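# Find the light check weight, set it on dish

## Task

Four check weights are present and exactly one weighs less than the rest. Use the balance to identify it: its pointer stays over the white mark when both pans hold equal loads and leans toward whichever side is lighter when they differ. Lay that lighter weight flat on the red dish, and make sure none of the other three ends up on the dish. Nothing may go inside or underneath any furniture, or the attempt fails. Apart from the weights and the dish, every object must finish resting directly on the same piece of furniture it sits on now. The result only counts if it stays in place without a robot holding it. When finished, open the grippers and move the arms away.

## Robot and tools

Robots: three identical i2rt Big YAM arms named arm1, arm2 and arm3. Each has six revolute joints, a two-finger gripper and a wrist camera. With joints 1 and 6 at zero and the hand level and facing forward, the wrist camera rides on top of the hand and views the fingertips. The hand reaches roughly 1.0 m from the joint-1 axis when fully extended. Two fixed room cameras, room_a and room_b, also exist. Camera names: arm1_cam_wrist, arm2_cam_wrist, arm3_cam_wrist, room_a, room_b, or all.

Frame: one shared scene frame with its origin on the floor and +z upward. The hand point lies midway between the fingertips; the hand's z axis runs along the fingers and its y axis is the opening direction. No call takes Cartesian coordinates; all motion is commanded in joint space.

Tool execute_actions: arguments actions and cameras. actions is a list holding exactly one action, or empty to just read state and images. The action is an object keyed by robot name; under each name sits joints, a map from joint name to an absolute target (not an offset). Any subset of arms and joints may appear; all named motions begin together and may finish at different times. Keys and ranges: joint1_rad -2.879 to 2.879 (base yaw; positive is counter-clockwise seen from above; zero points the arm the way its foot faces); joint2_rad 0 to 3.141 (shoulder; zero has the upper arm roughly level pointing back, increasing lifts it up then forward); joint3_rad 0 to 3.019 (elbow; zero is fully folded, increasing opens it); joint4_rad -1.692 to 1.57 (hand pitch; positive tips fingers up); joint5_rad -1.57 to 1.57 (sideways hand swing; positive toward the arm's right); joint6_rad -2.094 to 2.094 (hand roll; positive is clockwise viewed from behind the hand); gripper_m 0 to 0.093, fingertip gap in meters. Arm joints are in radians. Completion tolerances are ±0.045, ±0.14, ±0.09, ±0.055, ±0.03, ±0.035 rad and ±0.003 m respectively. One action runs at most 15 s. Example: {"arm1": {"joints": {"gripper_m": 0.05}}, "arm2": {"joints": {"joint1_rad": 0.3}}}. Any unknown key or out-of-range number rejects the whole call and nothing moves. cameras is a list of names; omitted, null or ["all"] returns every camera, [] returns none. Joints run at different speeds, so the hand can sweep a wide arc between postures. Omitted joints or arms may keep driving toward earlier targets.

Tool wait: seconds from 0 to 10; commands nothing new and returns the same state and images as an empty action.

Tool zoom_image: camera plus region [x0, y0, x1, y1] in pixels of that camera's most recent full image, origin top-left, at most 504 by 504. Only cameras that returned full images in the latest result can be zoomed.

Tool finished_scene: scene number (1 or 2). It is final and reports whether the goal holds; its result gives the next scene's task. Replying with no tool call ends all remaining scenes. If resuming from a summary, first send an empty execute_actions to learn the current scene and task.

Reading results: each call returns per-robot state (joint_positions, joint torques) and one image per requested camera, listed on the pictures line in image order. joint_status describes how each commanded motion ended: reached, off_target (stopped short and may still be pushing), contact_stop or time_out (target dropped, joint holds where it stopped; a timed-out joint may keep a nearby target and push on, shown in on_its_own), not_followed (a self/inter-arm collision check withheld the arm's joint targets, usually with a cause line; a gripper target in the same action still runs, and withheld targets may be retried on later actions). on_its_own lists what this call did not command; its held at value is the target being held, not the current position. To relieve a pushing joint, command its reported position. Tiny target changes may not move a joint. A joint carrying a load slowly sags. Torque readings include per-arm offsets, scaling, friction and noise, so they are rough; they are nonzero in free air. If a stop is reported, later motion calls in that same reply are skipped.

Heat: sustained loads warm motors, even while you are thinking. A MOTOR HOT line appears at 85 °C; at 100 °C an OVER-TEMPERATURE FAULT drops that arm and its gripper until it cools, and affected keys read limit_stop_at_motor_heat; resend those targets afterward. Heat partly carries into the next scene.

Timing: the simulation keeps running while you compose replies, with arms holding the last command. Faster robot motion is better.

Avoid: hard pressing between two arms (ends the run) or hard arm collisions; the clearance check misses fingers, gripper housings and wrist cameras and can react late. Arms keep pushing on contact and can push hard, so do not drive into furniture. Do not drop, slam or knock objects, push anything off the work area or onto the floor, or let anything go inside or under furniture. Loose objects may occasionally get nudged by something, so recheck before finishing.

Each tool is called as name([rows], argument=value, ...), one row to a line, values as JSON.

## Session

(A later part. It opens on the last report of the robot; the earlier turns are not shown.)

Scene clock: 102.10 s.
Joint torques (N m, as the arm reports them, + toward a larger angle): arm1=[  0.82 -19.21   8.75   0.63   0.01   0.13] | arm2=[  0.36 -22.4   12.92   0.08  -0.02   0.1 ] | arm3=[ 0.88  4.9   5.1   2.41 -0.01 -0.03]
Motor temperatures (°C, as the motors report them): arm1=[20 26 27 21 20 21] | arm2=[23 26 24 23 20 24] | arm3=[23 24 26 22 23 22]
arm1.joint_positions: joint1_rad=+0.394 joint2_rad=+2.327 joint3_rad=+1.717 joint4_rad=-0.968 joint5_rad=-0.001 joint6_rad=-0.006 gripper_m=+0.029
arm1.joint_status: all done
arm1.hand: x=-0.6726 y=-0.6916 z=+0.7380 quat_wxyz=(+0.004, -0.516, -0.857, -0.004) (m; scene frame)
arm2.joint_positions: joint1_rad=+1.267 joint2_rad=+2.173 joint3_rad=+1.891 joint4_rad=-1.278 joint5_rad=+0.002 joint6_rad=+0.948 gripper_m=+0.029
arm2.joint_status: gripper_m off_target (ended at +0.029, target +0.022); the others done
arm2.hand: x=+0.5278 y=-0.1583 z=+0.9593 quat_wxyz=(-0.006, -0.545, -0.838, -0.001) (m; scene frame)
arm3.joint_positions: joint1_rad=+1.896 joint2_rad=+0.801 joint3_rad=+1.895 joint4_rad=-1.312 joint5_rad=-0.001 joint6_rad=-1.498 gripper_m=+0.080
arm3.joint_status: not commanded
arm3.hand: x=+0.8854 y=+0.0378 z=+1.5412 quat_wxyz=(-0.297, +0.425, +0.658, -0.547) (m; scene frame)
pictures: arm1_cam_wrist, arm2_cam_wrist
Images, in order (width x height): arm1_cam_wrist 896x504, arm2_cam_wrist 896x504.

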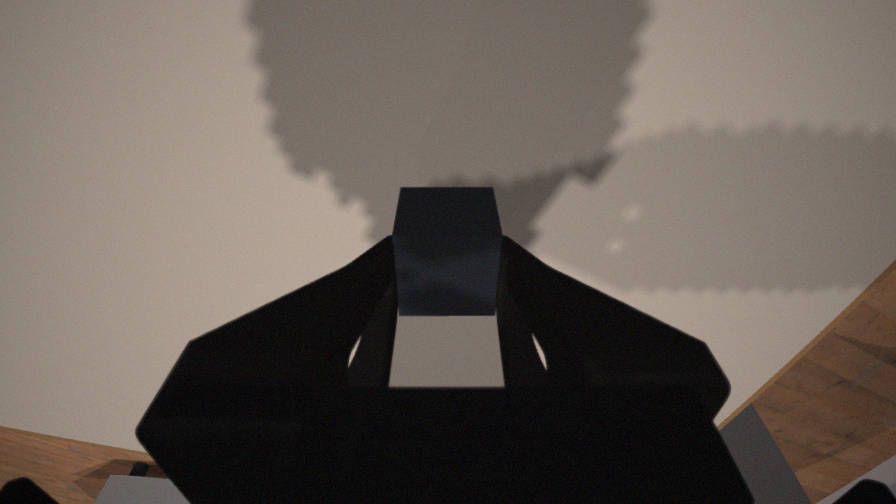

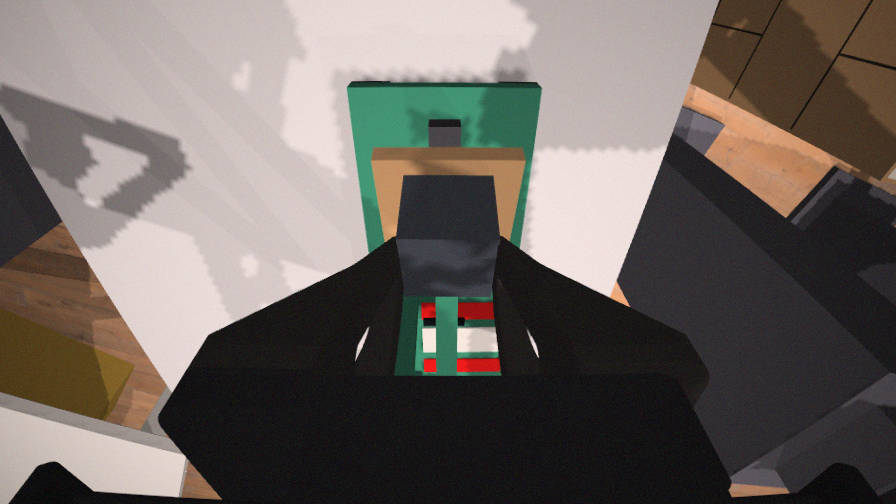

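execute_actions([
  {"arm1": {"joints": {"joint6_rad": 1.435}}, "arm2": {"joints": {"joint1_rad": -0.645, "joint2_rad": 2.05, "joint3_rad": 1.615, "joint4_rad": -0.78, "joint5_rad": 0.25, "joint6_rad": -1.575}}},
], cameras=["arm1_cam_wrist", "arm2_cam_wrist", "room_b"])

Scene clock: 113.30 s.
Joint torques (N m, as the arm reports them, + toward a larger angle): arm1=[  0.85 -19.12   8.69   0.56   0.09   0.15] | arm2=[  0.57 -23.85  10.39   1.16   0.04  -0.03] | arm3=[ 0.95  4.88  5.04  2.37 -0.02 -0.04]
Motor temperatures (°C, as the motors report them): arm1=[20 26 27 21 20 21] | arm2=[23 26 24 23 20 24] | arm3=[23 23 26 22 23 22]
arm1.joint_positions: joint1_rad=+0.394 joint2_rad=+2.327 joint3_rad=+1.717 joint4_rad=-0.968 joint5_rad=-0.001 joint6_rad=+1.426 gripper_m=+0.029
arm1.joint_status: all done
arm1.hand: x=-0.6726 y=-0.6916 z=+0.7380 quat_wxyz=(+0.005, -0.952, -0.307, +0.000) (m; scene frame)
arm2.joint_positions: joint1_rad=-0.646 joint2_rad=+2.069 joint3_rad=+1.606 joint4_rad=-0.785 joint5_rad=+0.250 joint6_rad=-1.568 gripper_m=+0.029
arm2.joint_status: all done
arm2.hand: x=-0.5105 y=-0.5821 z=+0.9394 quat_wxyz=(+0.161, -0.285, -0.937, +0.121) (m; scene frame)
arm3.joint_positions: joint1_rad=+1.896 joint2_rad=+0.801 joint3_rad=+1.895 joint4_rad=-1.312 joint5_rad=-0.001 joint6_rad=-1.498 gripper_m=+0.080
arm3.joint_status: not commanded
arm3.hand: x=+0.8854 y=+0.0378 z=+1.5412 quat_wxyz=(-0.297, +0.425, +0.658, -0.547) (m; scene frame)
pictures: arm1_cam_wrist, arm2_cam_wrist, room_b
Images, in order (width x height): arm1_cam_wrist 896x504, arm2_cam_wrist 896x504, room_b 896x504.

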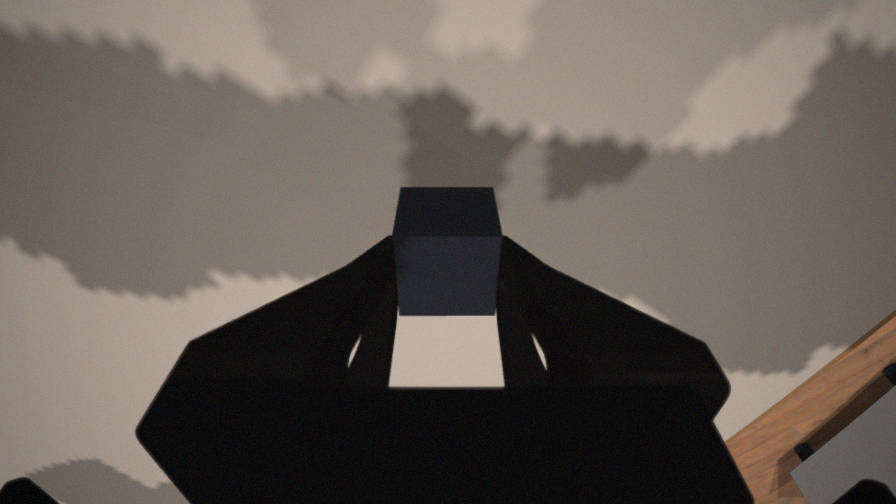

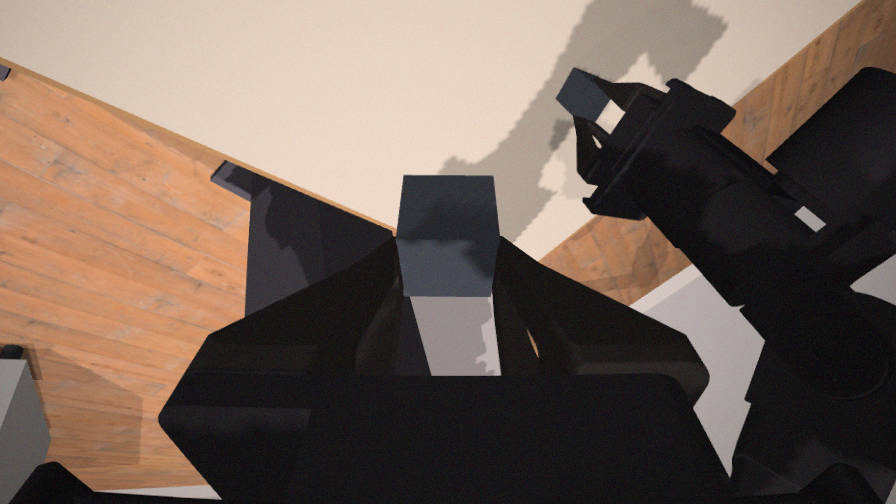

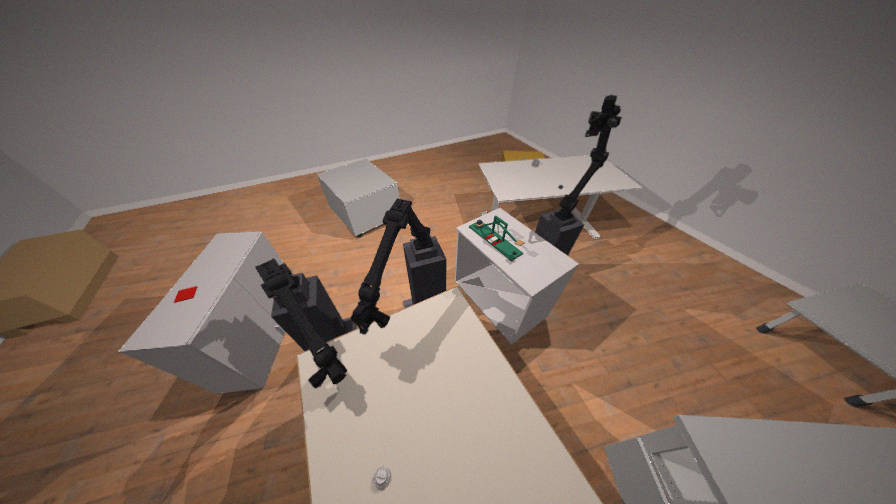

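execute_actions([
  {"arm1": {"joints": {"gripper_m": 0.09}}, "arm2": {"joints": {"joint2_rad": 2.355}}},
], cameras=["arm1_cam_wrist", "arm2_cam_wrist"])

Scene clock: 115.20 s.
Joint torques (N m, as the arm reports them, + toward a larger angle): arm1=[  0.85 -19.06   8.67   0.58   0.09   0.15] | arm2=[ -0.37 -24.48   8.47   0.64  -0.04  -0.04] | arm3=[ 1.04  4.92  5.06  2.41 -0.02 -0.04]
Motor temperatures (°C, as the motors report them): arm1=[20 26 27 21 20 21] | arm2=[23 26 24 23 20 24] | arm3=[23 23 26 22 23 22]
arm1.joint_positions: joint1_rad=+0.394 joint2_rad=+2.327 joint3_rad=+1.717 joint4_rad=-0.968 joint5_rad=-0.001 joint6_rad=+1.427 gripper_m=+0.090
arm1.joint_status: all done
arm1.hand: x=-0.6726 y=-0.6916 z=+0.7380 quat_wxyz=(+0.005, -0.952, -0.307, +0.000) (m; scene frame)
arm2.joint_positions: joint1_rad=-0.641 joint2_rad=+2.373 joint3_rad=+1.600 joint4_rad=-0.785 joint5_rad=+0.252 joint6_rad=-1.569 gripper_m=+0.029
arm2.joint_status: all done
arm2.hand: x=-0.4757 y=-0.5301 z=+0.7453 quat_wxyz=(+0.123, -0.267, -0.955, -0.027) (m; scene frame)
arm3.joint_positions: joint1_rad=+1.896 joint2_rad=+0.801 joint3_rad=+1.895 joint4_rad=-1.312 joint5_rad=-0.001 joint6_rad=-1.498 gripper_m=+0.080
arm3.joint_status: not commanded
arm3.hand: x=+0.8854 y=+0.0378 z=+1.5412 quat_wxyz=(-0.297, +0.425, +0.658, -0.547) (m; scene frame)
pictures: arm1_cam_wrist, arm2_cam_wrist
Images, in order (width x height): arm1_cam_wrist 896x504, arm2_cam_wrist 896x504.

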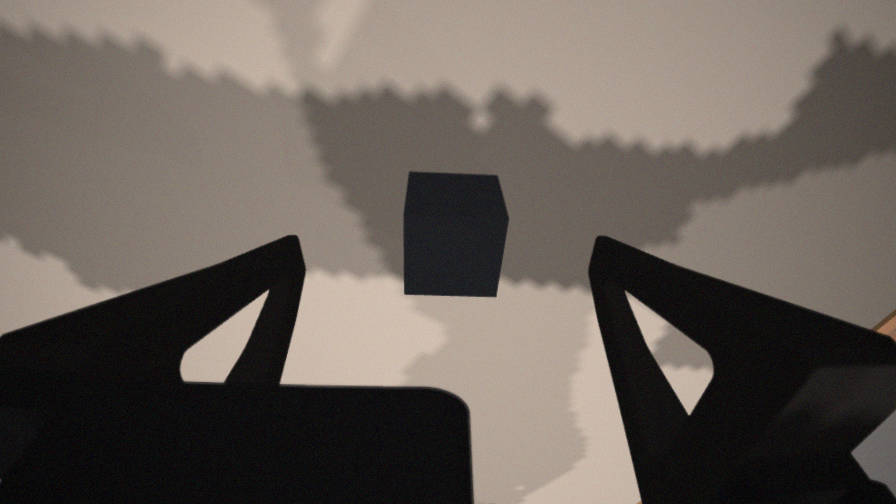

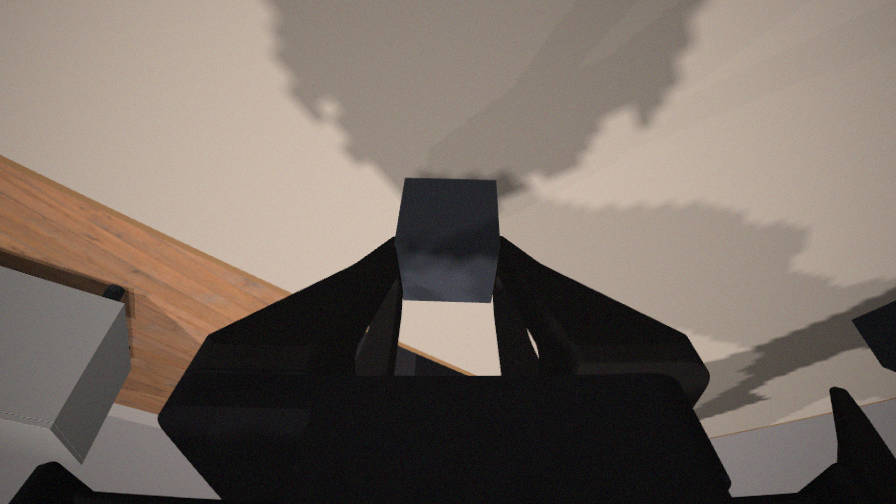

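execute_actions([
  {"arm1": {"joints": {"joint2_rad": 2.335}}, "arm2": {"joints": {"gripper_m": 0.07}}},
], cameras=["arm1_cam_wrist", "arm2_cam_wrist"])

Scene clock: 116.23 s.
Joint torques (N m, as the arm reports them, + toward a larger angle): arm1=[  0.86 -17.38   8.69   0.56   0.08   0.15] | arm2=[ -0.36 -24.81   8.55   0.66  -0.03  -0.03] | arm3=[ 0.97  4.75  5.04  2.4  -0.03 -0.03]
Motor temperatures (°C, as the motors report them): arm1=[20 26 27 21 20 21] | arm2=[23 26 23 23 20 24] | arm3=[23 23 26 22 23 22]
arm1.joint_positions: joint1_rad=+0.394 joint2_rad=+2.327 joint3_rad=+1.717 joint4_rad=-0.968 joint5_rad=-0.001 joint6_rad=+1.427 gripper_m=+0.090
arm1.joint_status: all done
arm1.hand: x=-0.6726 y=-0.6916 z=+0.7380 quat_wxyz=(+0.005, -0.952, -0.307, +0.000) (m; scene frame)
arm2.joint_positions: joint1_rad=-0.641 joint2_rad=+2.373 joint3_rad=+1.600 joint4_rad=-0.785 joint5_rad=+0.252 joint6_rad=-1.569 gripper_m=+0.070
arm2.joint_status: all done
arm2.hand: x=-0.4757 y=-0.5301 z=+0.7453 quat_wxyz=(+0.123, -0.267, -0.955, -0.027) (m; scene frame)
arm3.joint_positions: joint1_rad=+1.896 joint2_rad=+0.801 joint3_rad=+1.895 joint4_rad=-1.312 joint5_rad=-0.001 joint6_rad=-1.498 gripper_m=+0.080
arm3.joint_status: not commanded
arm3.hand: x=+0.8854 y=+0.0378 z=+1.5412 quat_wxyz=(-0.297, +0.425, +0.658, -0.547) (m; scene frame)
pictures: arm1_cam_wrist, arm2_cam_wrist
Images, in order (width x height): arm1_cam_wrist 896x504, arm2_cam_wrist 896x504.

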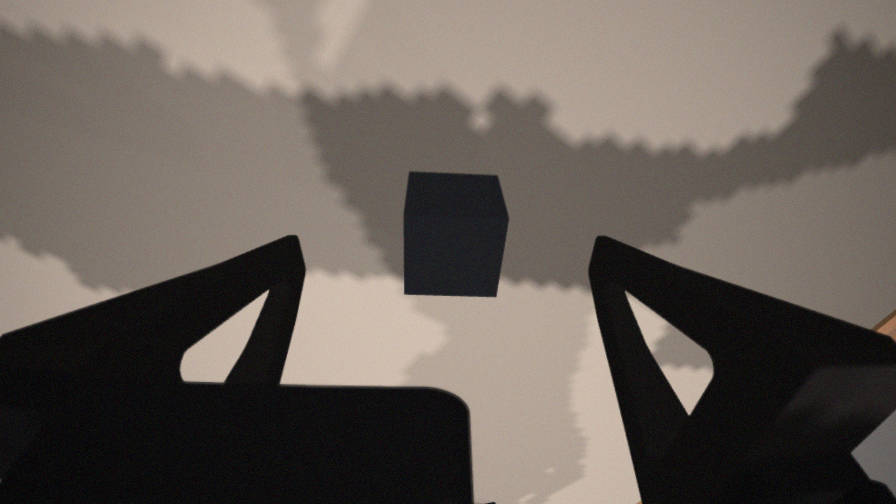

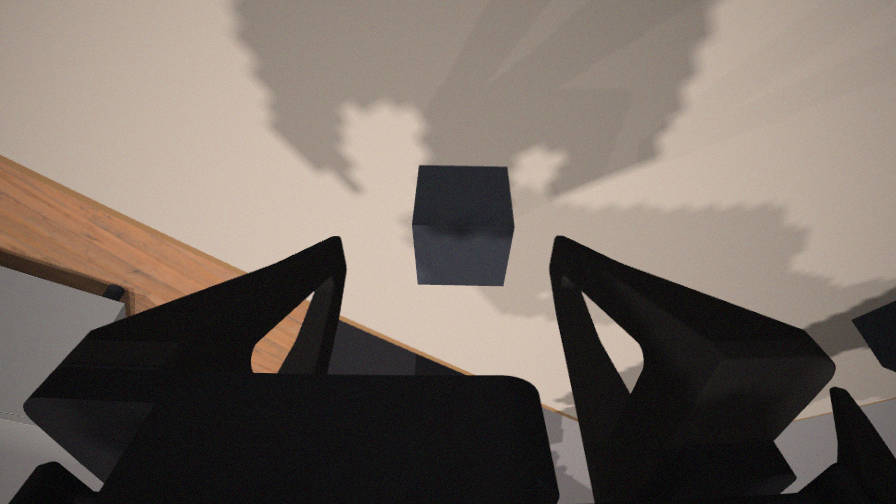

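execute_actions([
  {"arm1": {"joints": {"joint1_rad": 0.54, "joint2_rad": 2.355}}, "arm2": {"joints": {"joint1_rad": -0.25}}},
], cameras=["arm1_cam_wrist", "arm2_cam_wrist", "room_b"])

Scene clock: 120.67 s.
Joint torques (N m, as the arm reports them, + toward a larger angle): arm1=[  0.81 -16.87   8.63   0.54   0.08   0.15] | arm2=[  0.27 -24.43   8.54   0.61   0.1   -0.04] | arm3=[ 0.83  4.8   5.05  2.43 -0.01 -0.04]
Motor temperatures (°C, as the motors report them): arm1=[20 26 27 21 20 21] | arm2=[23 26 23 23 20 24] | arm3=[23 23 26 22 23 22]
arm1.joint_positions: joint1_rad=+0.536 joint2_rad=+2.338 joint3_rad=+1.717 joint4_rad=-0.968 joint5_rad=+0.000 joint6_rad=+1.427 gripper_m=+0.090
arm1.joint_status: all done
arm1.hand: x=-0.5965 y=-0.6418 z=+0.7313 quat_wxyz=(+0.011, -0.928, -0.374, +0.001) (m; scene frame)
arm2.joint_positions: joint1_rad=-0.255 joint2_rad=+2.373 joint3_rad=+1.600 joint4_rad=-0.785 joint5_rad=+0.248 joint6_rad=-1.569 gripper_m=+0.070
arm2.joint_status: all done
arm2.hand: x=-0.2578 y=-0.6268 z=+0.7452 quat_wxyz=(+0.124, -0.079, -0.989, -0.003) (m; scene frame)
arm3.joint_positions: joint1_rad=+1.896 joint2_rad=+0.801 joint3_rad=+1.895 joint4_rad=-1.312 joint5_rad=-0.001 joint6_rad=-1.498 gripper_m=+0.080
arm3.joint_status: not commanded
arm3.hand: x=+0.8854 y=+0.0378 z=+1.5412 quat_wxyz=(-0.297, +0.425, +0.658, -0.547) (m; scene frame)
pictures: arm1_cam_wrist, arm2_cam_wrist, room_b
Images, in order (width x height): arm1_cam_wrist 896x504, arm2_cam_wrist 896x504, room_b 896x504.

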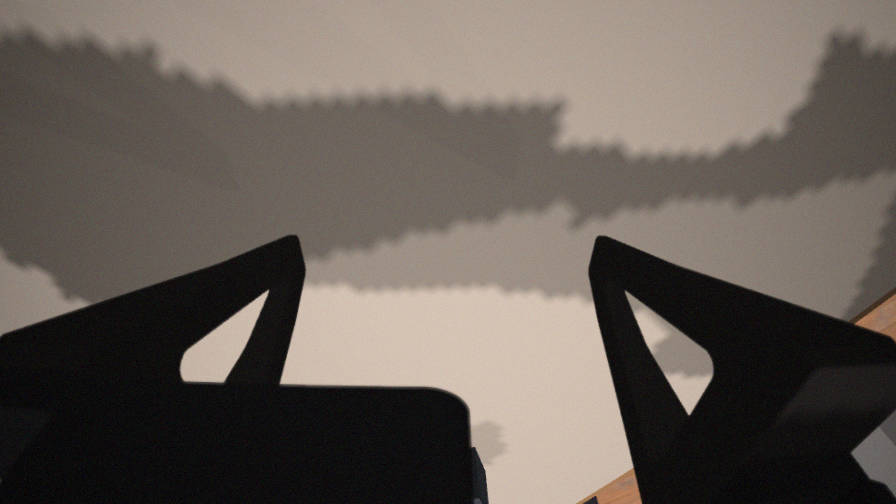

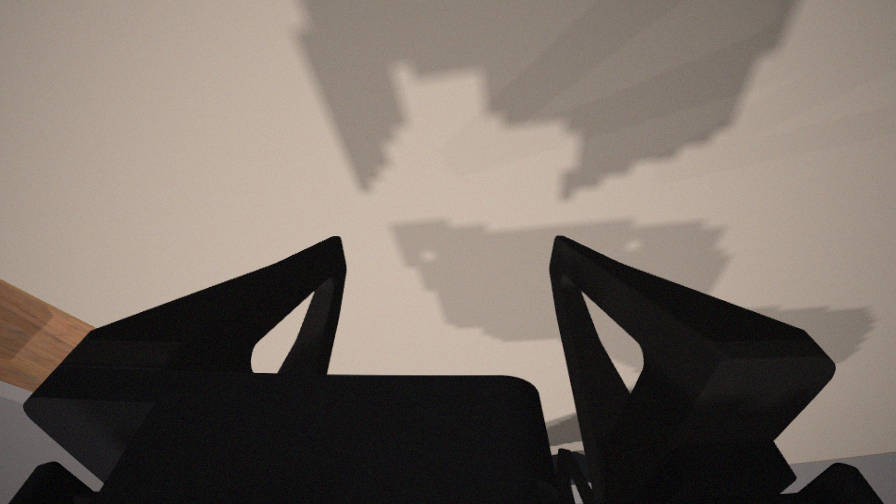

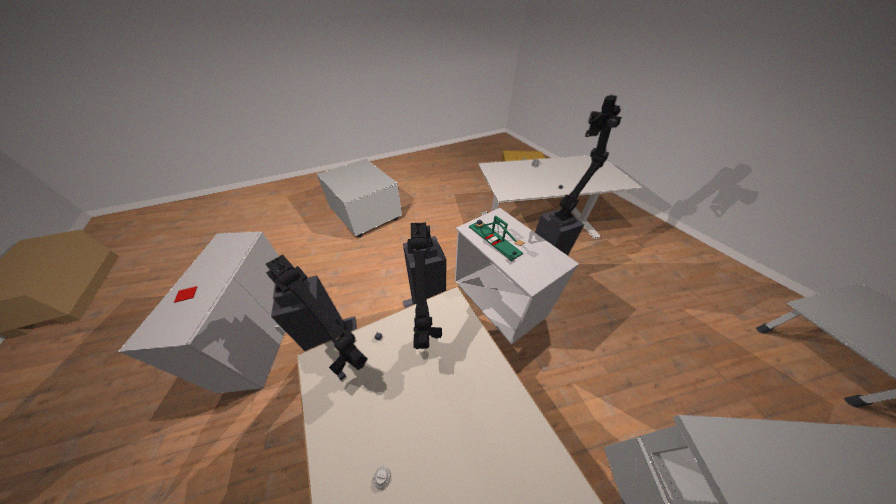

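execute_actions([
  {"arm1": {"joints": {"joint1_rad": 0.793, "joint2_rad": 2.335, "gripper_m": 0.075}}},
], cameras=["arm1_cam_wrist"])

Scene clock: 123.00 s.
Joint torques (N m, as the arm reports them, + toward a larger angle): arm1=[  0.59 -18.31   8.63   0.54   0.11   0.15] | arm2=[  0.39 -24.59   8.52   0.63   0.1   -0.04] | arm3=[ 0.97  5.03  5.06  2.39 -0.02 -0.04]
Motor temperatures (°C, as the motors report them): arm1=[20 26 27 21 20 21] | arm2=[23 26 23 23 20 24] | arm3=[23 23 26 22 23 22]
arm1.joint_positions: joint1_rad=+0.787 joint2_rad=+2.338 joint3_rad=+1.717 joint4_rad=-0.968 joint5_rad=-0.001 joint6_rad=+1.427 gripper_m=+0.075
arm1.joint_status: all done
arm1.hand: x=-0.4787 y=-0.5326 z=+0.7317 quat_wxyz=(+0.010, -0.873, -0.487, +0.002) (m; scene frame)
arm2.joint_positions: joint1_rad=-0.255 joint2_rad=+2.373 joint3_rad=+1.600 joint4_rad=-0.785 joint5_rad=+0.248 joint6_rad=-1.569 gripper_m=+0.070
arm2.joint_status: not commanded
arm2.hand: x=-0.2578 y=-0.6268 z=+0.7452 quat_wxyz=(+0.124, -0.079, -0.989, -0.003) (m; scene frame)
arm3.joint_positions: joint1_rad=+1.896 joint2_rad=+0.801 joint3_rad=+1.895 joint4_rad=-1.312 joint5_rad=-0.001 joint6_rad=-1.498 gripper_m=+0.080
arm3.joint_status: not commanded
arm3.hand: x=+0.8854 y=+0.0378 z=+1.5412 quat_wxyz=(-0.297, +0.425, +0.658, -0.547) (m; scene frame)
pictures: arm1_cam_wrist
Images, in order (width x height): arm1_cam_wrist 896x504.

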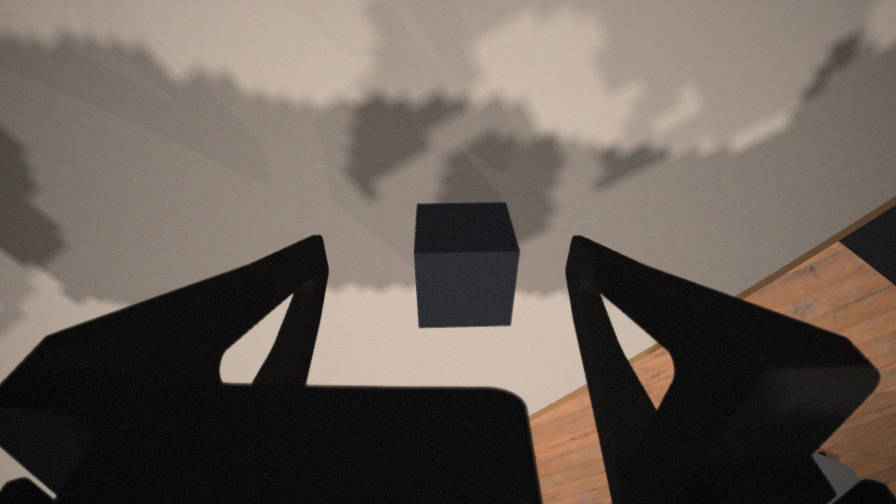

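execute_actions([
  {"arm1": {"joints": {"gripper_m": 0.022}}},
], cameras=["arm1_cam_wrist"])

Scene clock: 123.90 s.
Joint torques (N m, as the arm reports them, + toward a larger angle): arm1=[  0.85 -18.32   8.63   0.53   0.11   0.14] | arm2=[  0.22 -24.45   8.57   0.65   0.1   -0.03] | arm3=[ 0.95  5.01  5.06  2.4  -0.01 -0.03]
Motor temperatures (°C, as the motors report them): arm1=[20 26 27 21 20 21] | arm2=[23 26 23 23 20 24] | arm3=[23 23 26 22 23 22]
arm1.joint_positions: joint1_rad=+0.787 joint2_rad=+2.338 joint3_rad=+1.717 joint4_rad=-0.967 joint5_rad=-0.001 joint6_rad=+1.427 gripper_m=+0.029
arm1.joint_status: gripper_m off_target (ended at +0.029, target +0.022)
arm1.hand: x=-0.4786 y=-0.5327 z=+0.7317 quat_wxyz=(+0.010, -0.873, -0.487, +0.002) (m; scene frame)
arm2.joint_positions: joint1_rad=-0.255 joint2_rad=+2.373 joint3_rad=+1.600 joint4_rad=-0.785 joint5_rad=+0.248 joint6_rad=-1.569 gripper_m=+0.070
arm2.joint_status: not commanded
arm2.hand: x=-0.2578 y=-0.6268 z=+0.7452 quat_wxyz=(+0.124, -0.079, -0.989, -0.003) (m; scene frame)
arm3.joint_positions: joint1_rad=+1.896 joint2_rad=+0.801 joint3_rad=+1.895 joint4_rad=-1.312 joint5_rad=-0.001 joint6_rad=-1.498 gripper_m=+0.080
arm3.joint_status: not commanded
arm3.hand: x=+0.8854 y=+0.0378 z=+1.5412 quat_wxyz=(-0.297, +0.425, +0.658, -0.547) (m; scene frame)
pictures: arm1_cam_wrist
Images, in order (width x height): arm1_cam_wrist 896x504.

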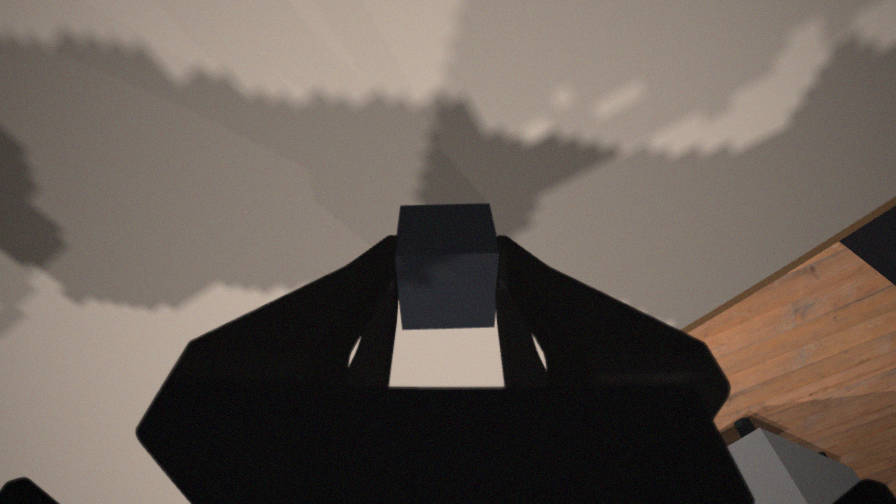

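execute_actions([
  {"arm1": {"joints": {"joint1_rad": -1.885, "joint2_rad": 2.14, "joint4_rad": -1.055, "joint6_rad": 1.145}}, "arm2": {"joints": {"joint1_rad": 0.0, "joint2_rad": 1.5, "joint5_rad": 0.0}}},
], cameras=["arm1_cam_wrist", "room_b"])

Scene clock: 127.10 s.
Joint torques (N m, as the arm reports them, + toward a larger angle): arm1=[ -0.05 -17.63   7.96   0.22   0.    -0.01] | arm2=[  0.58 -16.15  12.66   1.86  -0.03   0.02] | arm3=[ 0.93  5.03  5.05  2.39 -0.02 -0.03]
Motor temperatures (°C, as the motors report them): arm1=[20 26 27 21 20 21] | arm2=[23 26 23 23 20 24] | arm3=[23 23 26 22 23 22]
arm1.joint_positions: joint1_rad=-1.882 joint2_rad=+2.142 joint3_rad=+1.744 joint4_rad=-1.048 joint5_rad=+0.002 joint6_rad=+1.152 gripper_m=+0.029
arm1.joint_status: all done
arm1.hand: x=-1.6184 y=+0.0276 z=+0.8662 quat_wxyz=(-0.025, -0.771, +0.634, +0.057) (m; scene frame)
arm2.joint_positions: joint1_rad=-0.008 joint2_rad=+1.506 joint3_rad=+1.603 joint4_rad=-0.785 joint5_rad=-0.002 joint6_rad=-1.569 gripper_m=+0.070
arm2.joint_status: all done
arm2.hand: x=-0.0621 y=-0.6555 z=+1.3011 quat_wxyz=(-0.021, +0.041, -0.903, +0.427) (m; scene frame)
arm3.joint_positions: joint1_rad=+1.896 joint2_rad=+0.801 joint3_rad=+1.895 joint4_rad=-1.312 joint5_rad=-0.001 joint6_rad=-1.498 gripper_m=+0.080
arm3.joint_status: not commanded
arm3.hand: x=+0.8854 y=+0.0378 z=+1.5412 quat_wxyz=(-0.297, +0.425, +0.658, -0.547) (m; scene frame)
pictures: arm1_cam_wrist, room_b
Images, in order (width x height): arm1_cam_wrist 896x504, room_b 896x504.

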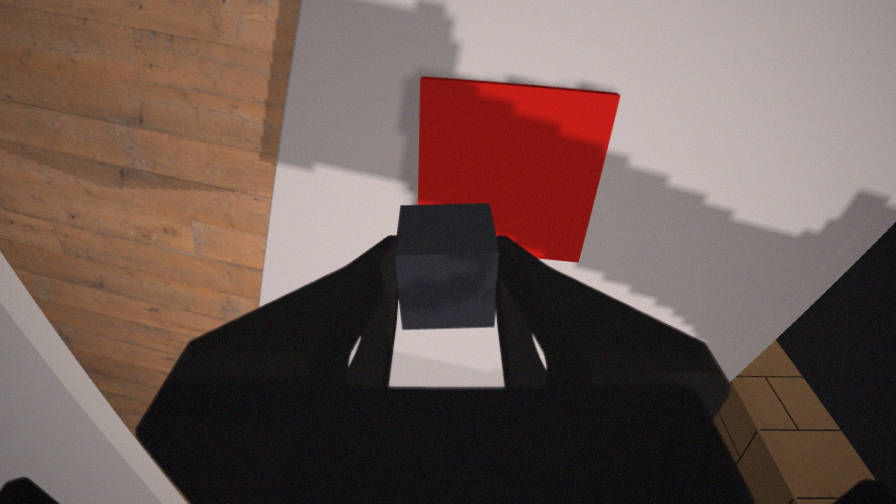

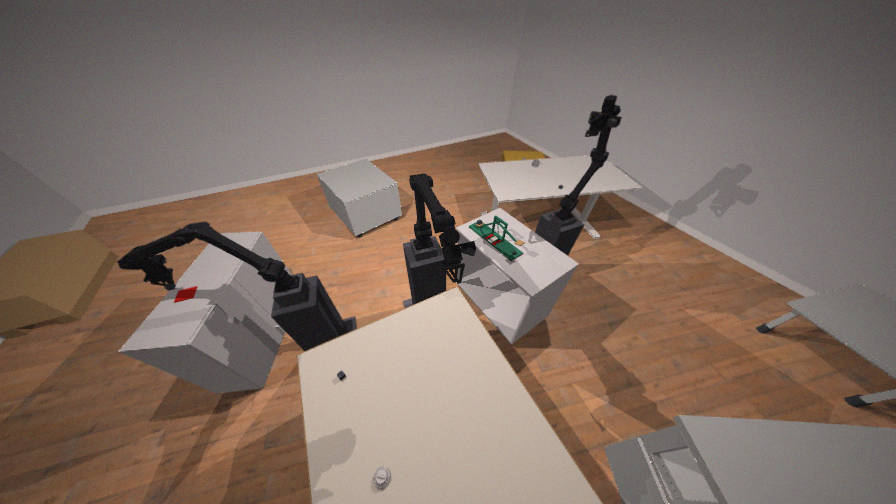

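execute_actions([
  {"arm1": {"joints": {"joint2_rad": 2.222, "joint4_rad": -1.07}}},
], cameras=["arm1_cam_wrist"])

Scene clock: 129.53 s.
Joint torques (N m, as the arm reports them, + toward a larger angle): arm1=[ -0.04 -18.84   7.55   0.05   0.     0.  ] | arm2=[  0.43 -16.01  12.64   1.82  -0.03   0.03] | arm3=[ 0.88  4.91  5.07  2.4  -0.01 -0.03]
Motor temperatures (°C, as the motors report them): arm1=[20 26 27 21 20 21] | arm2=[23 26 23 23 20 24] | arm3=[23 23 26 22 23 22]
arm1.joint_positions: joint1_rad=-1.882 joint2_rad=+2.237 joint3_rad=+1.744 joint4_rad=-1.063 joint5_rad=+0.002 joint6_rad=+1.152 gripper_m=+0.029
arm1.joint_status: all done
arm1.hand: x=-1.6019 y=+0.0241 z=+0.8059 quat_wxyz=(-0.001, -0.772, +0.636, +0.009) (m; scene frame)
arm2.joint_positions: joint1_rad=-0.008 joint2_rad=+1.506 joint3_rad=+1.603 joint4_rad=-0.785 joint5_rad=-0.002 joint6_rad=-1.569 gripper_m=+0.070
arm2.joint_status: not commanded
arm2.hand: x=-0.0621 y=-0.6555 z=+1.3011 quat_wxyz=(-0.021, +0.041, -0.903, +0.427) (m; scene frame)
arm3.joint_positions: joint1_rad=+1.896 joint2_rad=+0.801 joint3_rad=+1.895 joint4_rad=-1.312 joint5_rad=-0.001 joint6_rad=-1.498 gripper_m=+0.080
arm3.joint_status: not commanded
arm3.hand: x=+0.8854 y=+0.0378 z=+1.5412 quat_wxyz=(-0.297, +0.425, +0.658, -0.547) (m; scene frame)
pictures: arm1_cam_wrist
Images, in order (width x height): arm1_cam_wrist 896x504.

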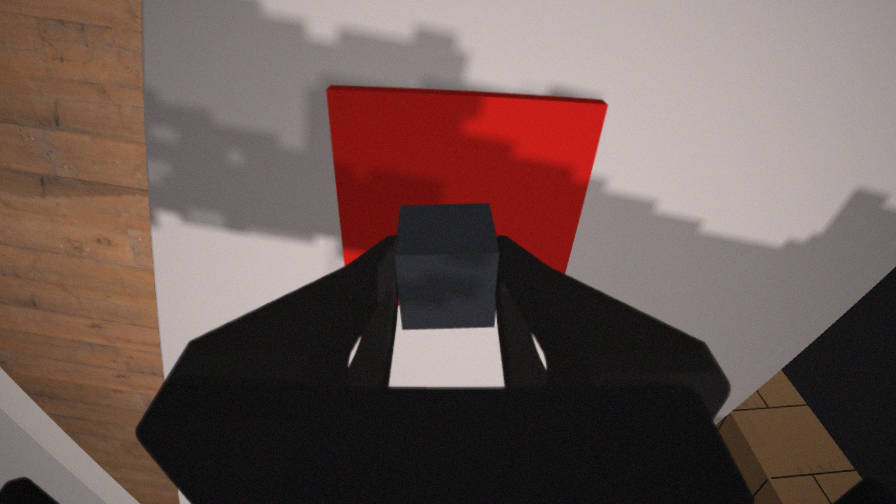

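execute_actions([
  {"arm1": {"joints": {"joint2_rad": 2.275}}},
], cameras=["arm1_cam_wrist"])

Scene clock: 130.50 s.
Joint torques (N m, as the arm reports them, + toward a larger angle): arm1=[ -0.02 -16.58   7.44   0.07   0.02   0.01] | arm2=[  0.52 -15.87  12.65   1.85  -0.02   0.03] | arm3=[ 1.1   5.    5.04  2.39 -0.03 -0.04]
Motor temperatures (°C, as the motors report them): arm1=[20 26 27 21 20 21] | arm2=[23 26 23 23 20 24] | arm3=[23 23 26 22 23 22]
arm1.joint_positions: joint1_rad=-1.882 joint2_rad=+2.256 joint3_rad=+1.744 joint4_rad=-1.064 joint5_rad=+0.001 joint6_rad=+1.152 gripper_m=+0.029
arm1.joint_status: all done
arm1.hand: x=-1.5982 y=+0.0231 z=+0.7940 quat_wxyz=(+0.003, -0.772, +0.635, -0.001) (m; scene frame)
arm2.joint_positions: joint1_rad=-0.008 joint2_rad=+1.506 joint3_rad=+1.603 joint4_rad=-0.785 joint5_rad=-0.002 joint6_rad=-1.569 gripper_m=+0.070
arm2.joint_status: not commanded
arm2.hand: x=-0.0621 y=-0.6555 z=+1.3011 quat_wxyz=(-0.021, +0.041, -0.903, +0.427) (m; scene frame)
arm3.joint_positions: joint1_rad=+1.896 joint2_rad=+0.801 joint3_rad=+1.895 joint4_rad=-1.312 joint5_rad=-0.001 joint6_rad=-1.498 gripper_m=+0.080
arm3.joint_status: not commanded
arm3.hand: x=+0.8854 y=+0.0378 z=+1.5412 quat_wxyz=(-0.297, +0.425, +0.658, -0.547) (m; scene frame)
pictures: arm1_cam_wrist
Images, in order (width x height): arm1_cam_wrist 896x504.

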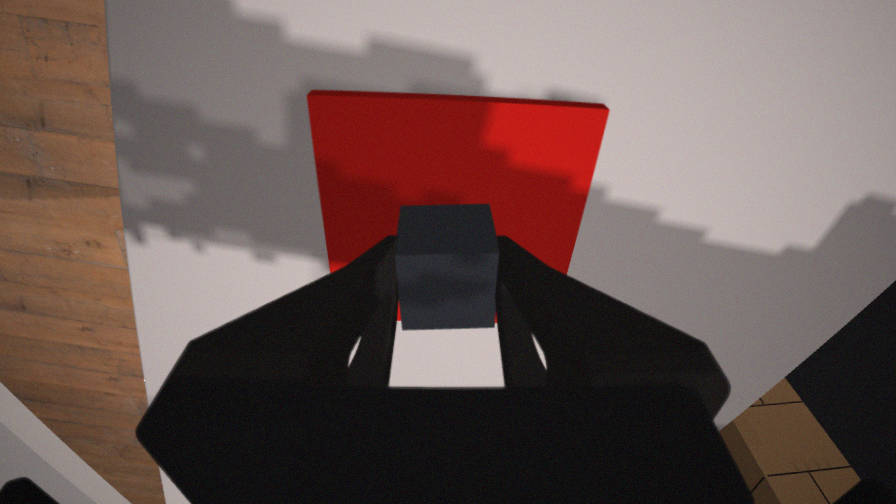

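execute_actions([
  {"arm1": {"joints": {"joint2_rad": 2.25, "gripper_m": 0.065}}},
], cameras=["arm1_cam_wrist"])

Scene clock: 131.60 s.
Joint torques (N m, as the arm reports them, + toward a larger angle): arm1=[ -0.02 -18.2    7.47   0.06   0.02   0.  ] | arm2=[  0.53 -15.97  12.65   1.81  -0.03   0.03] | arm3=[ 0.94  4.88  5.06  2.4  -0.01 -0.02]
Motor temperatures (°C, as the motors report them): arm1=[20 26 27 21 20 21] | arm2=[23 26 23 23 20 24] | arm3=[23 23 26 22 23 22]
arm1.joint_positions: joint1_rad=-1.882 joint2_rad=+2.256 joint3_rad=+1.744 joint4_rad=-1.064 joint5_rad=+0.001 joint6_rad=+1.152 gripper_m=+0.065
arm1.joint_status: all done
arm1.hand: x=-1.5982 y=+0.0231 z=+0.7940 quat_wxyz=(+0.003, -0.772, +0.635, -0.001) (m; scene frame)
arm2.joint_positions: joint1_rad=-0.008 joint2_rad=+1.506 joint3_rad=+1.603 joint4_rad=-0.785 joint5_rad=-0.002 joint6_rad=-1.569 gripper_m=+0.070
arm2.joint_status: not commanded
arm2.hand: x=-0.0621 y=-0.6555 z=+1.3011 quat_wxyz=(-0.021, +0.041, -0.903, +0.427) (m; scene frame)
arm3.joint_positions: joint1_rad=+1.896 joint2_rad=+0.801 joint3_rad=+1.895 joint4_rad=-1.312 joint5_rad=-0.001 joint6_rad=-1.498 gripper_m=+0.080
arm3.joint_status: not commanded
arm3.hand: x=+0.8854 y=+0.0378 z=+1.5412 quat_wxyz=(-0.297, +0.425, +0.658, -0.547) (m; scene frame)
pictures: arm1_cam_wrist
Images, in order (width x height): arm1_cam_wrist 896x504.

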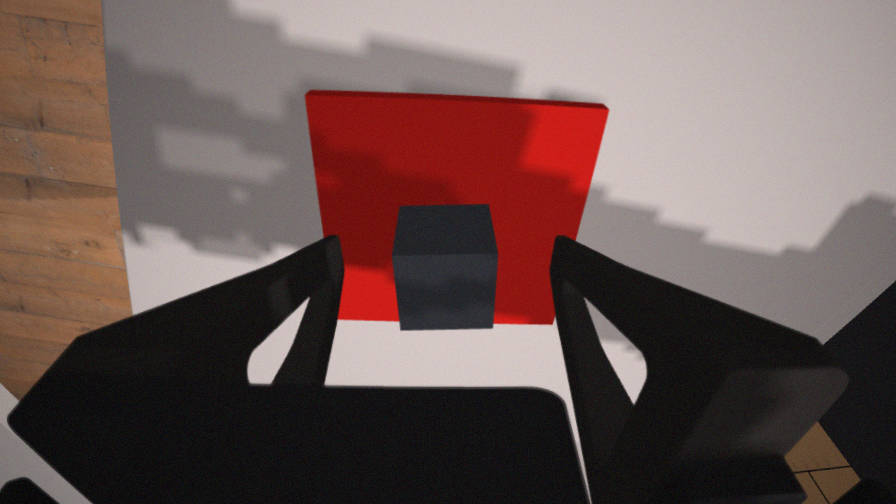

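execute_actions([
  {"arm1": {"joints": {"joint2_rad": 1.9}}},
], cameras=["arm1_cam_wrist", "room_b"])

Scene clock: 133.50 s.
Joint torques (N m, as the arm reports them, + toward a larger angle): arm1=[ -0.03 -15.88   8.79   0.68   0.01  -0.02] | arm2=[  0.5  -15.82  12.61   1.82  -0.02   0.04] | arm3=[ 1.08  5.01  5.    2.42 -0.02 -0.03]
Motor temperatures (°C, as the motors report them): arm1=[20 26 27 21 20 21] | arm2=[23 26 23 23 20 24] | arm3=[23 23 26 22 23 22]
arm1.joint_positions: joint1_rad=-1.882 joint2_rad=+1.903 joint3_rad=+1.743 joint4_rad=-1.065 joint5_rad=+0.001 joint6_rad=+1.152 gripper_m=+0.065
arm1.joint_status: all done
arm1.hand: x=-1.6219 y=+0.0277 z=+1.0203 quat_wxyz=(-0.075, -0.761, +0.626, +0.155) (m; scene frame)
arm2.joint_positions: joint1_rad=-0.008 joint2_rad=+1.506 joint3_rad=+1.603 joint4_rad=-0.785 joint5_rad=-0.002 joint6_rad=-1.569 gripper_m=+0.070
arm2.joint_status: not commanded
arm2.hand: x=-0.0621 y=-0.6555 z=+1.3011 quat_wxyz=(-0.021, +0.041, -0.903, +0.427) (m; scene frame)
arm3.joint_positions: joint1_rad=+1.896 joint2_rad=+0.801 joint3_rad=+1.895 joint4_rad=-1.312 joint5_rad=-0.001 joint6_rad=-1.498 gripper_m=+0.080
arm3.joint_status: not commanded
arm3.hand: x=+0.8854 y=+0.0378 z=+1.5412 quat_wxyz=(-0.297, +0.425, +0.658, -0.547) (m; scene frame)
pictures: arm1_cam_wrist, room_b
Images, in order (width x height): arm1_cam_wrist 896x504, room_b 896x504.

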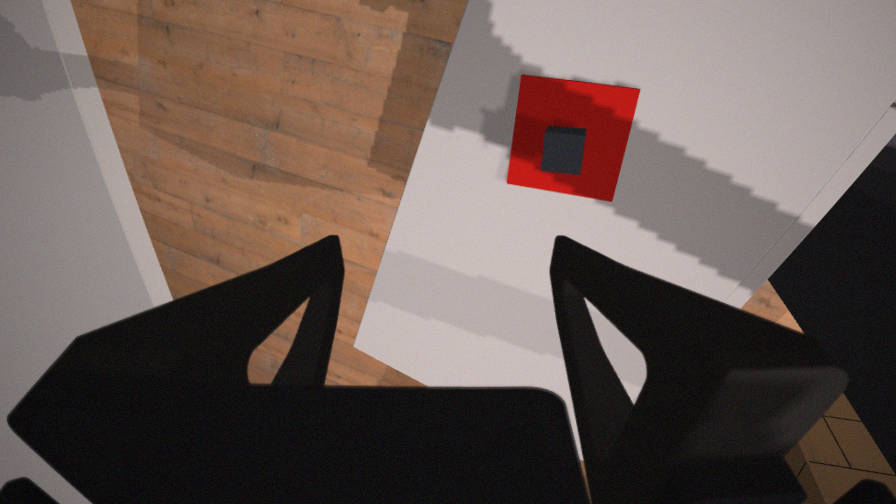

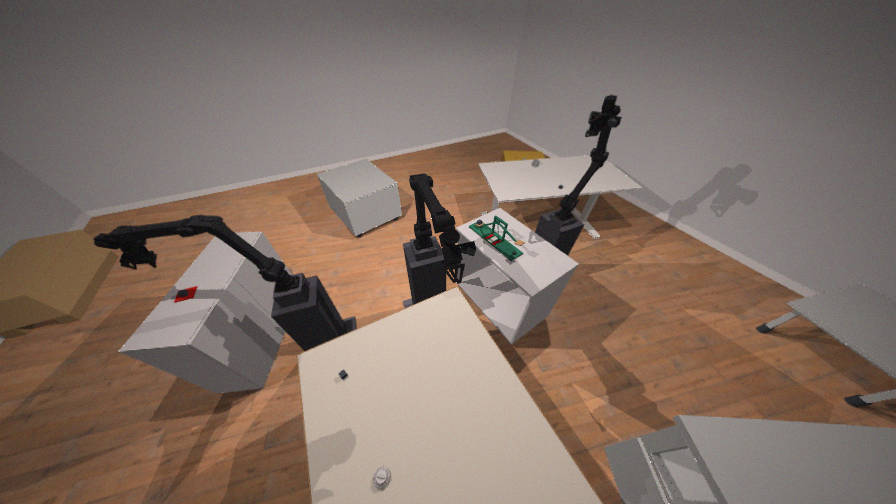

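finished_scene(scene=1)

The scene is finished: the task was done.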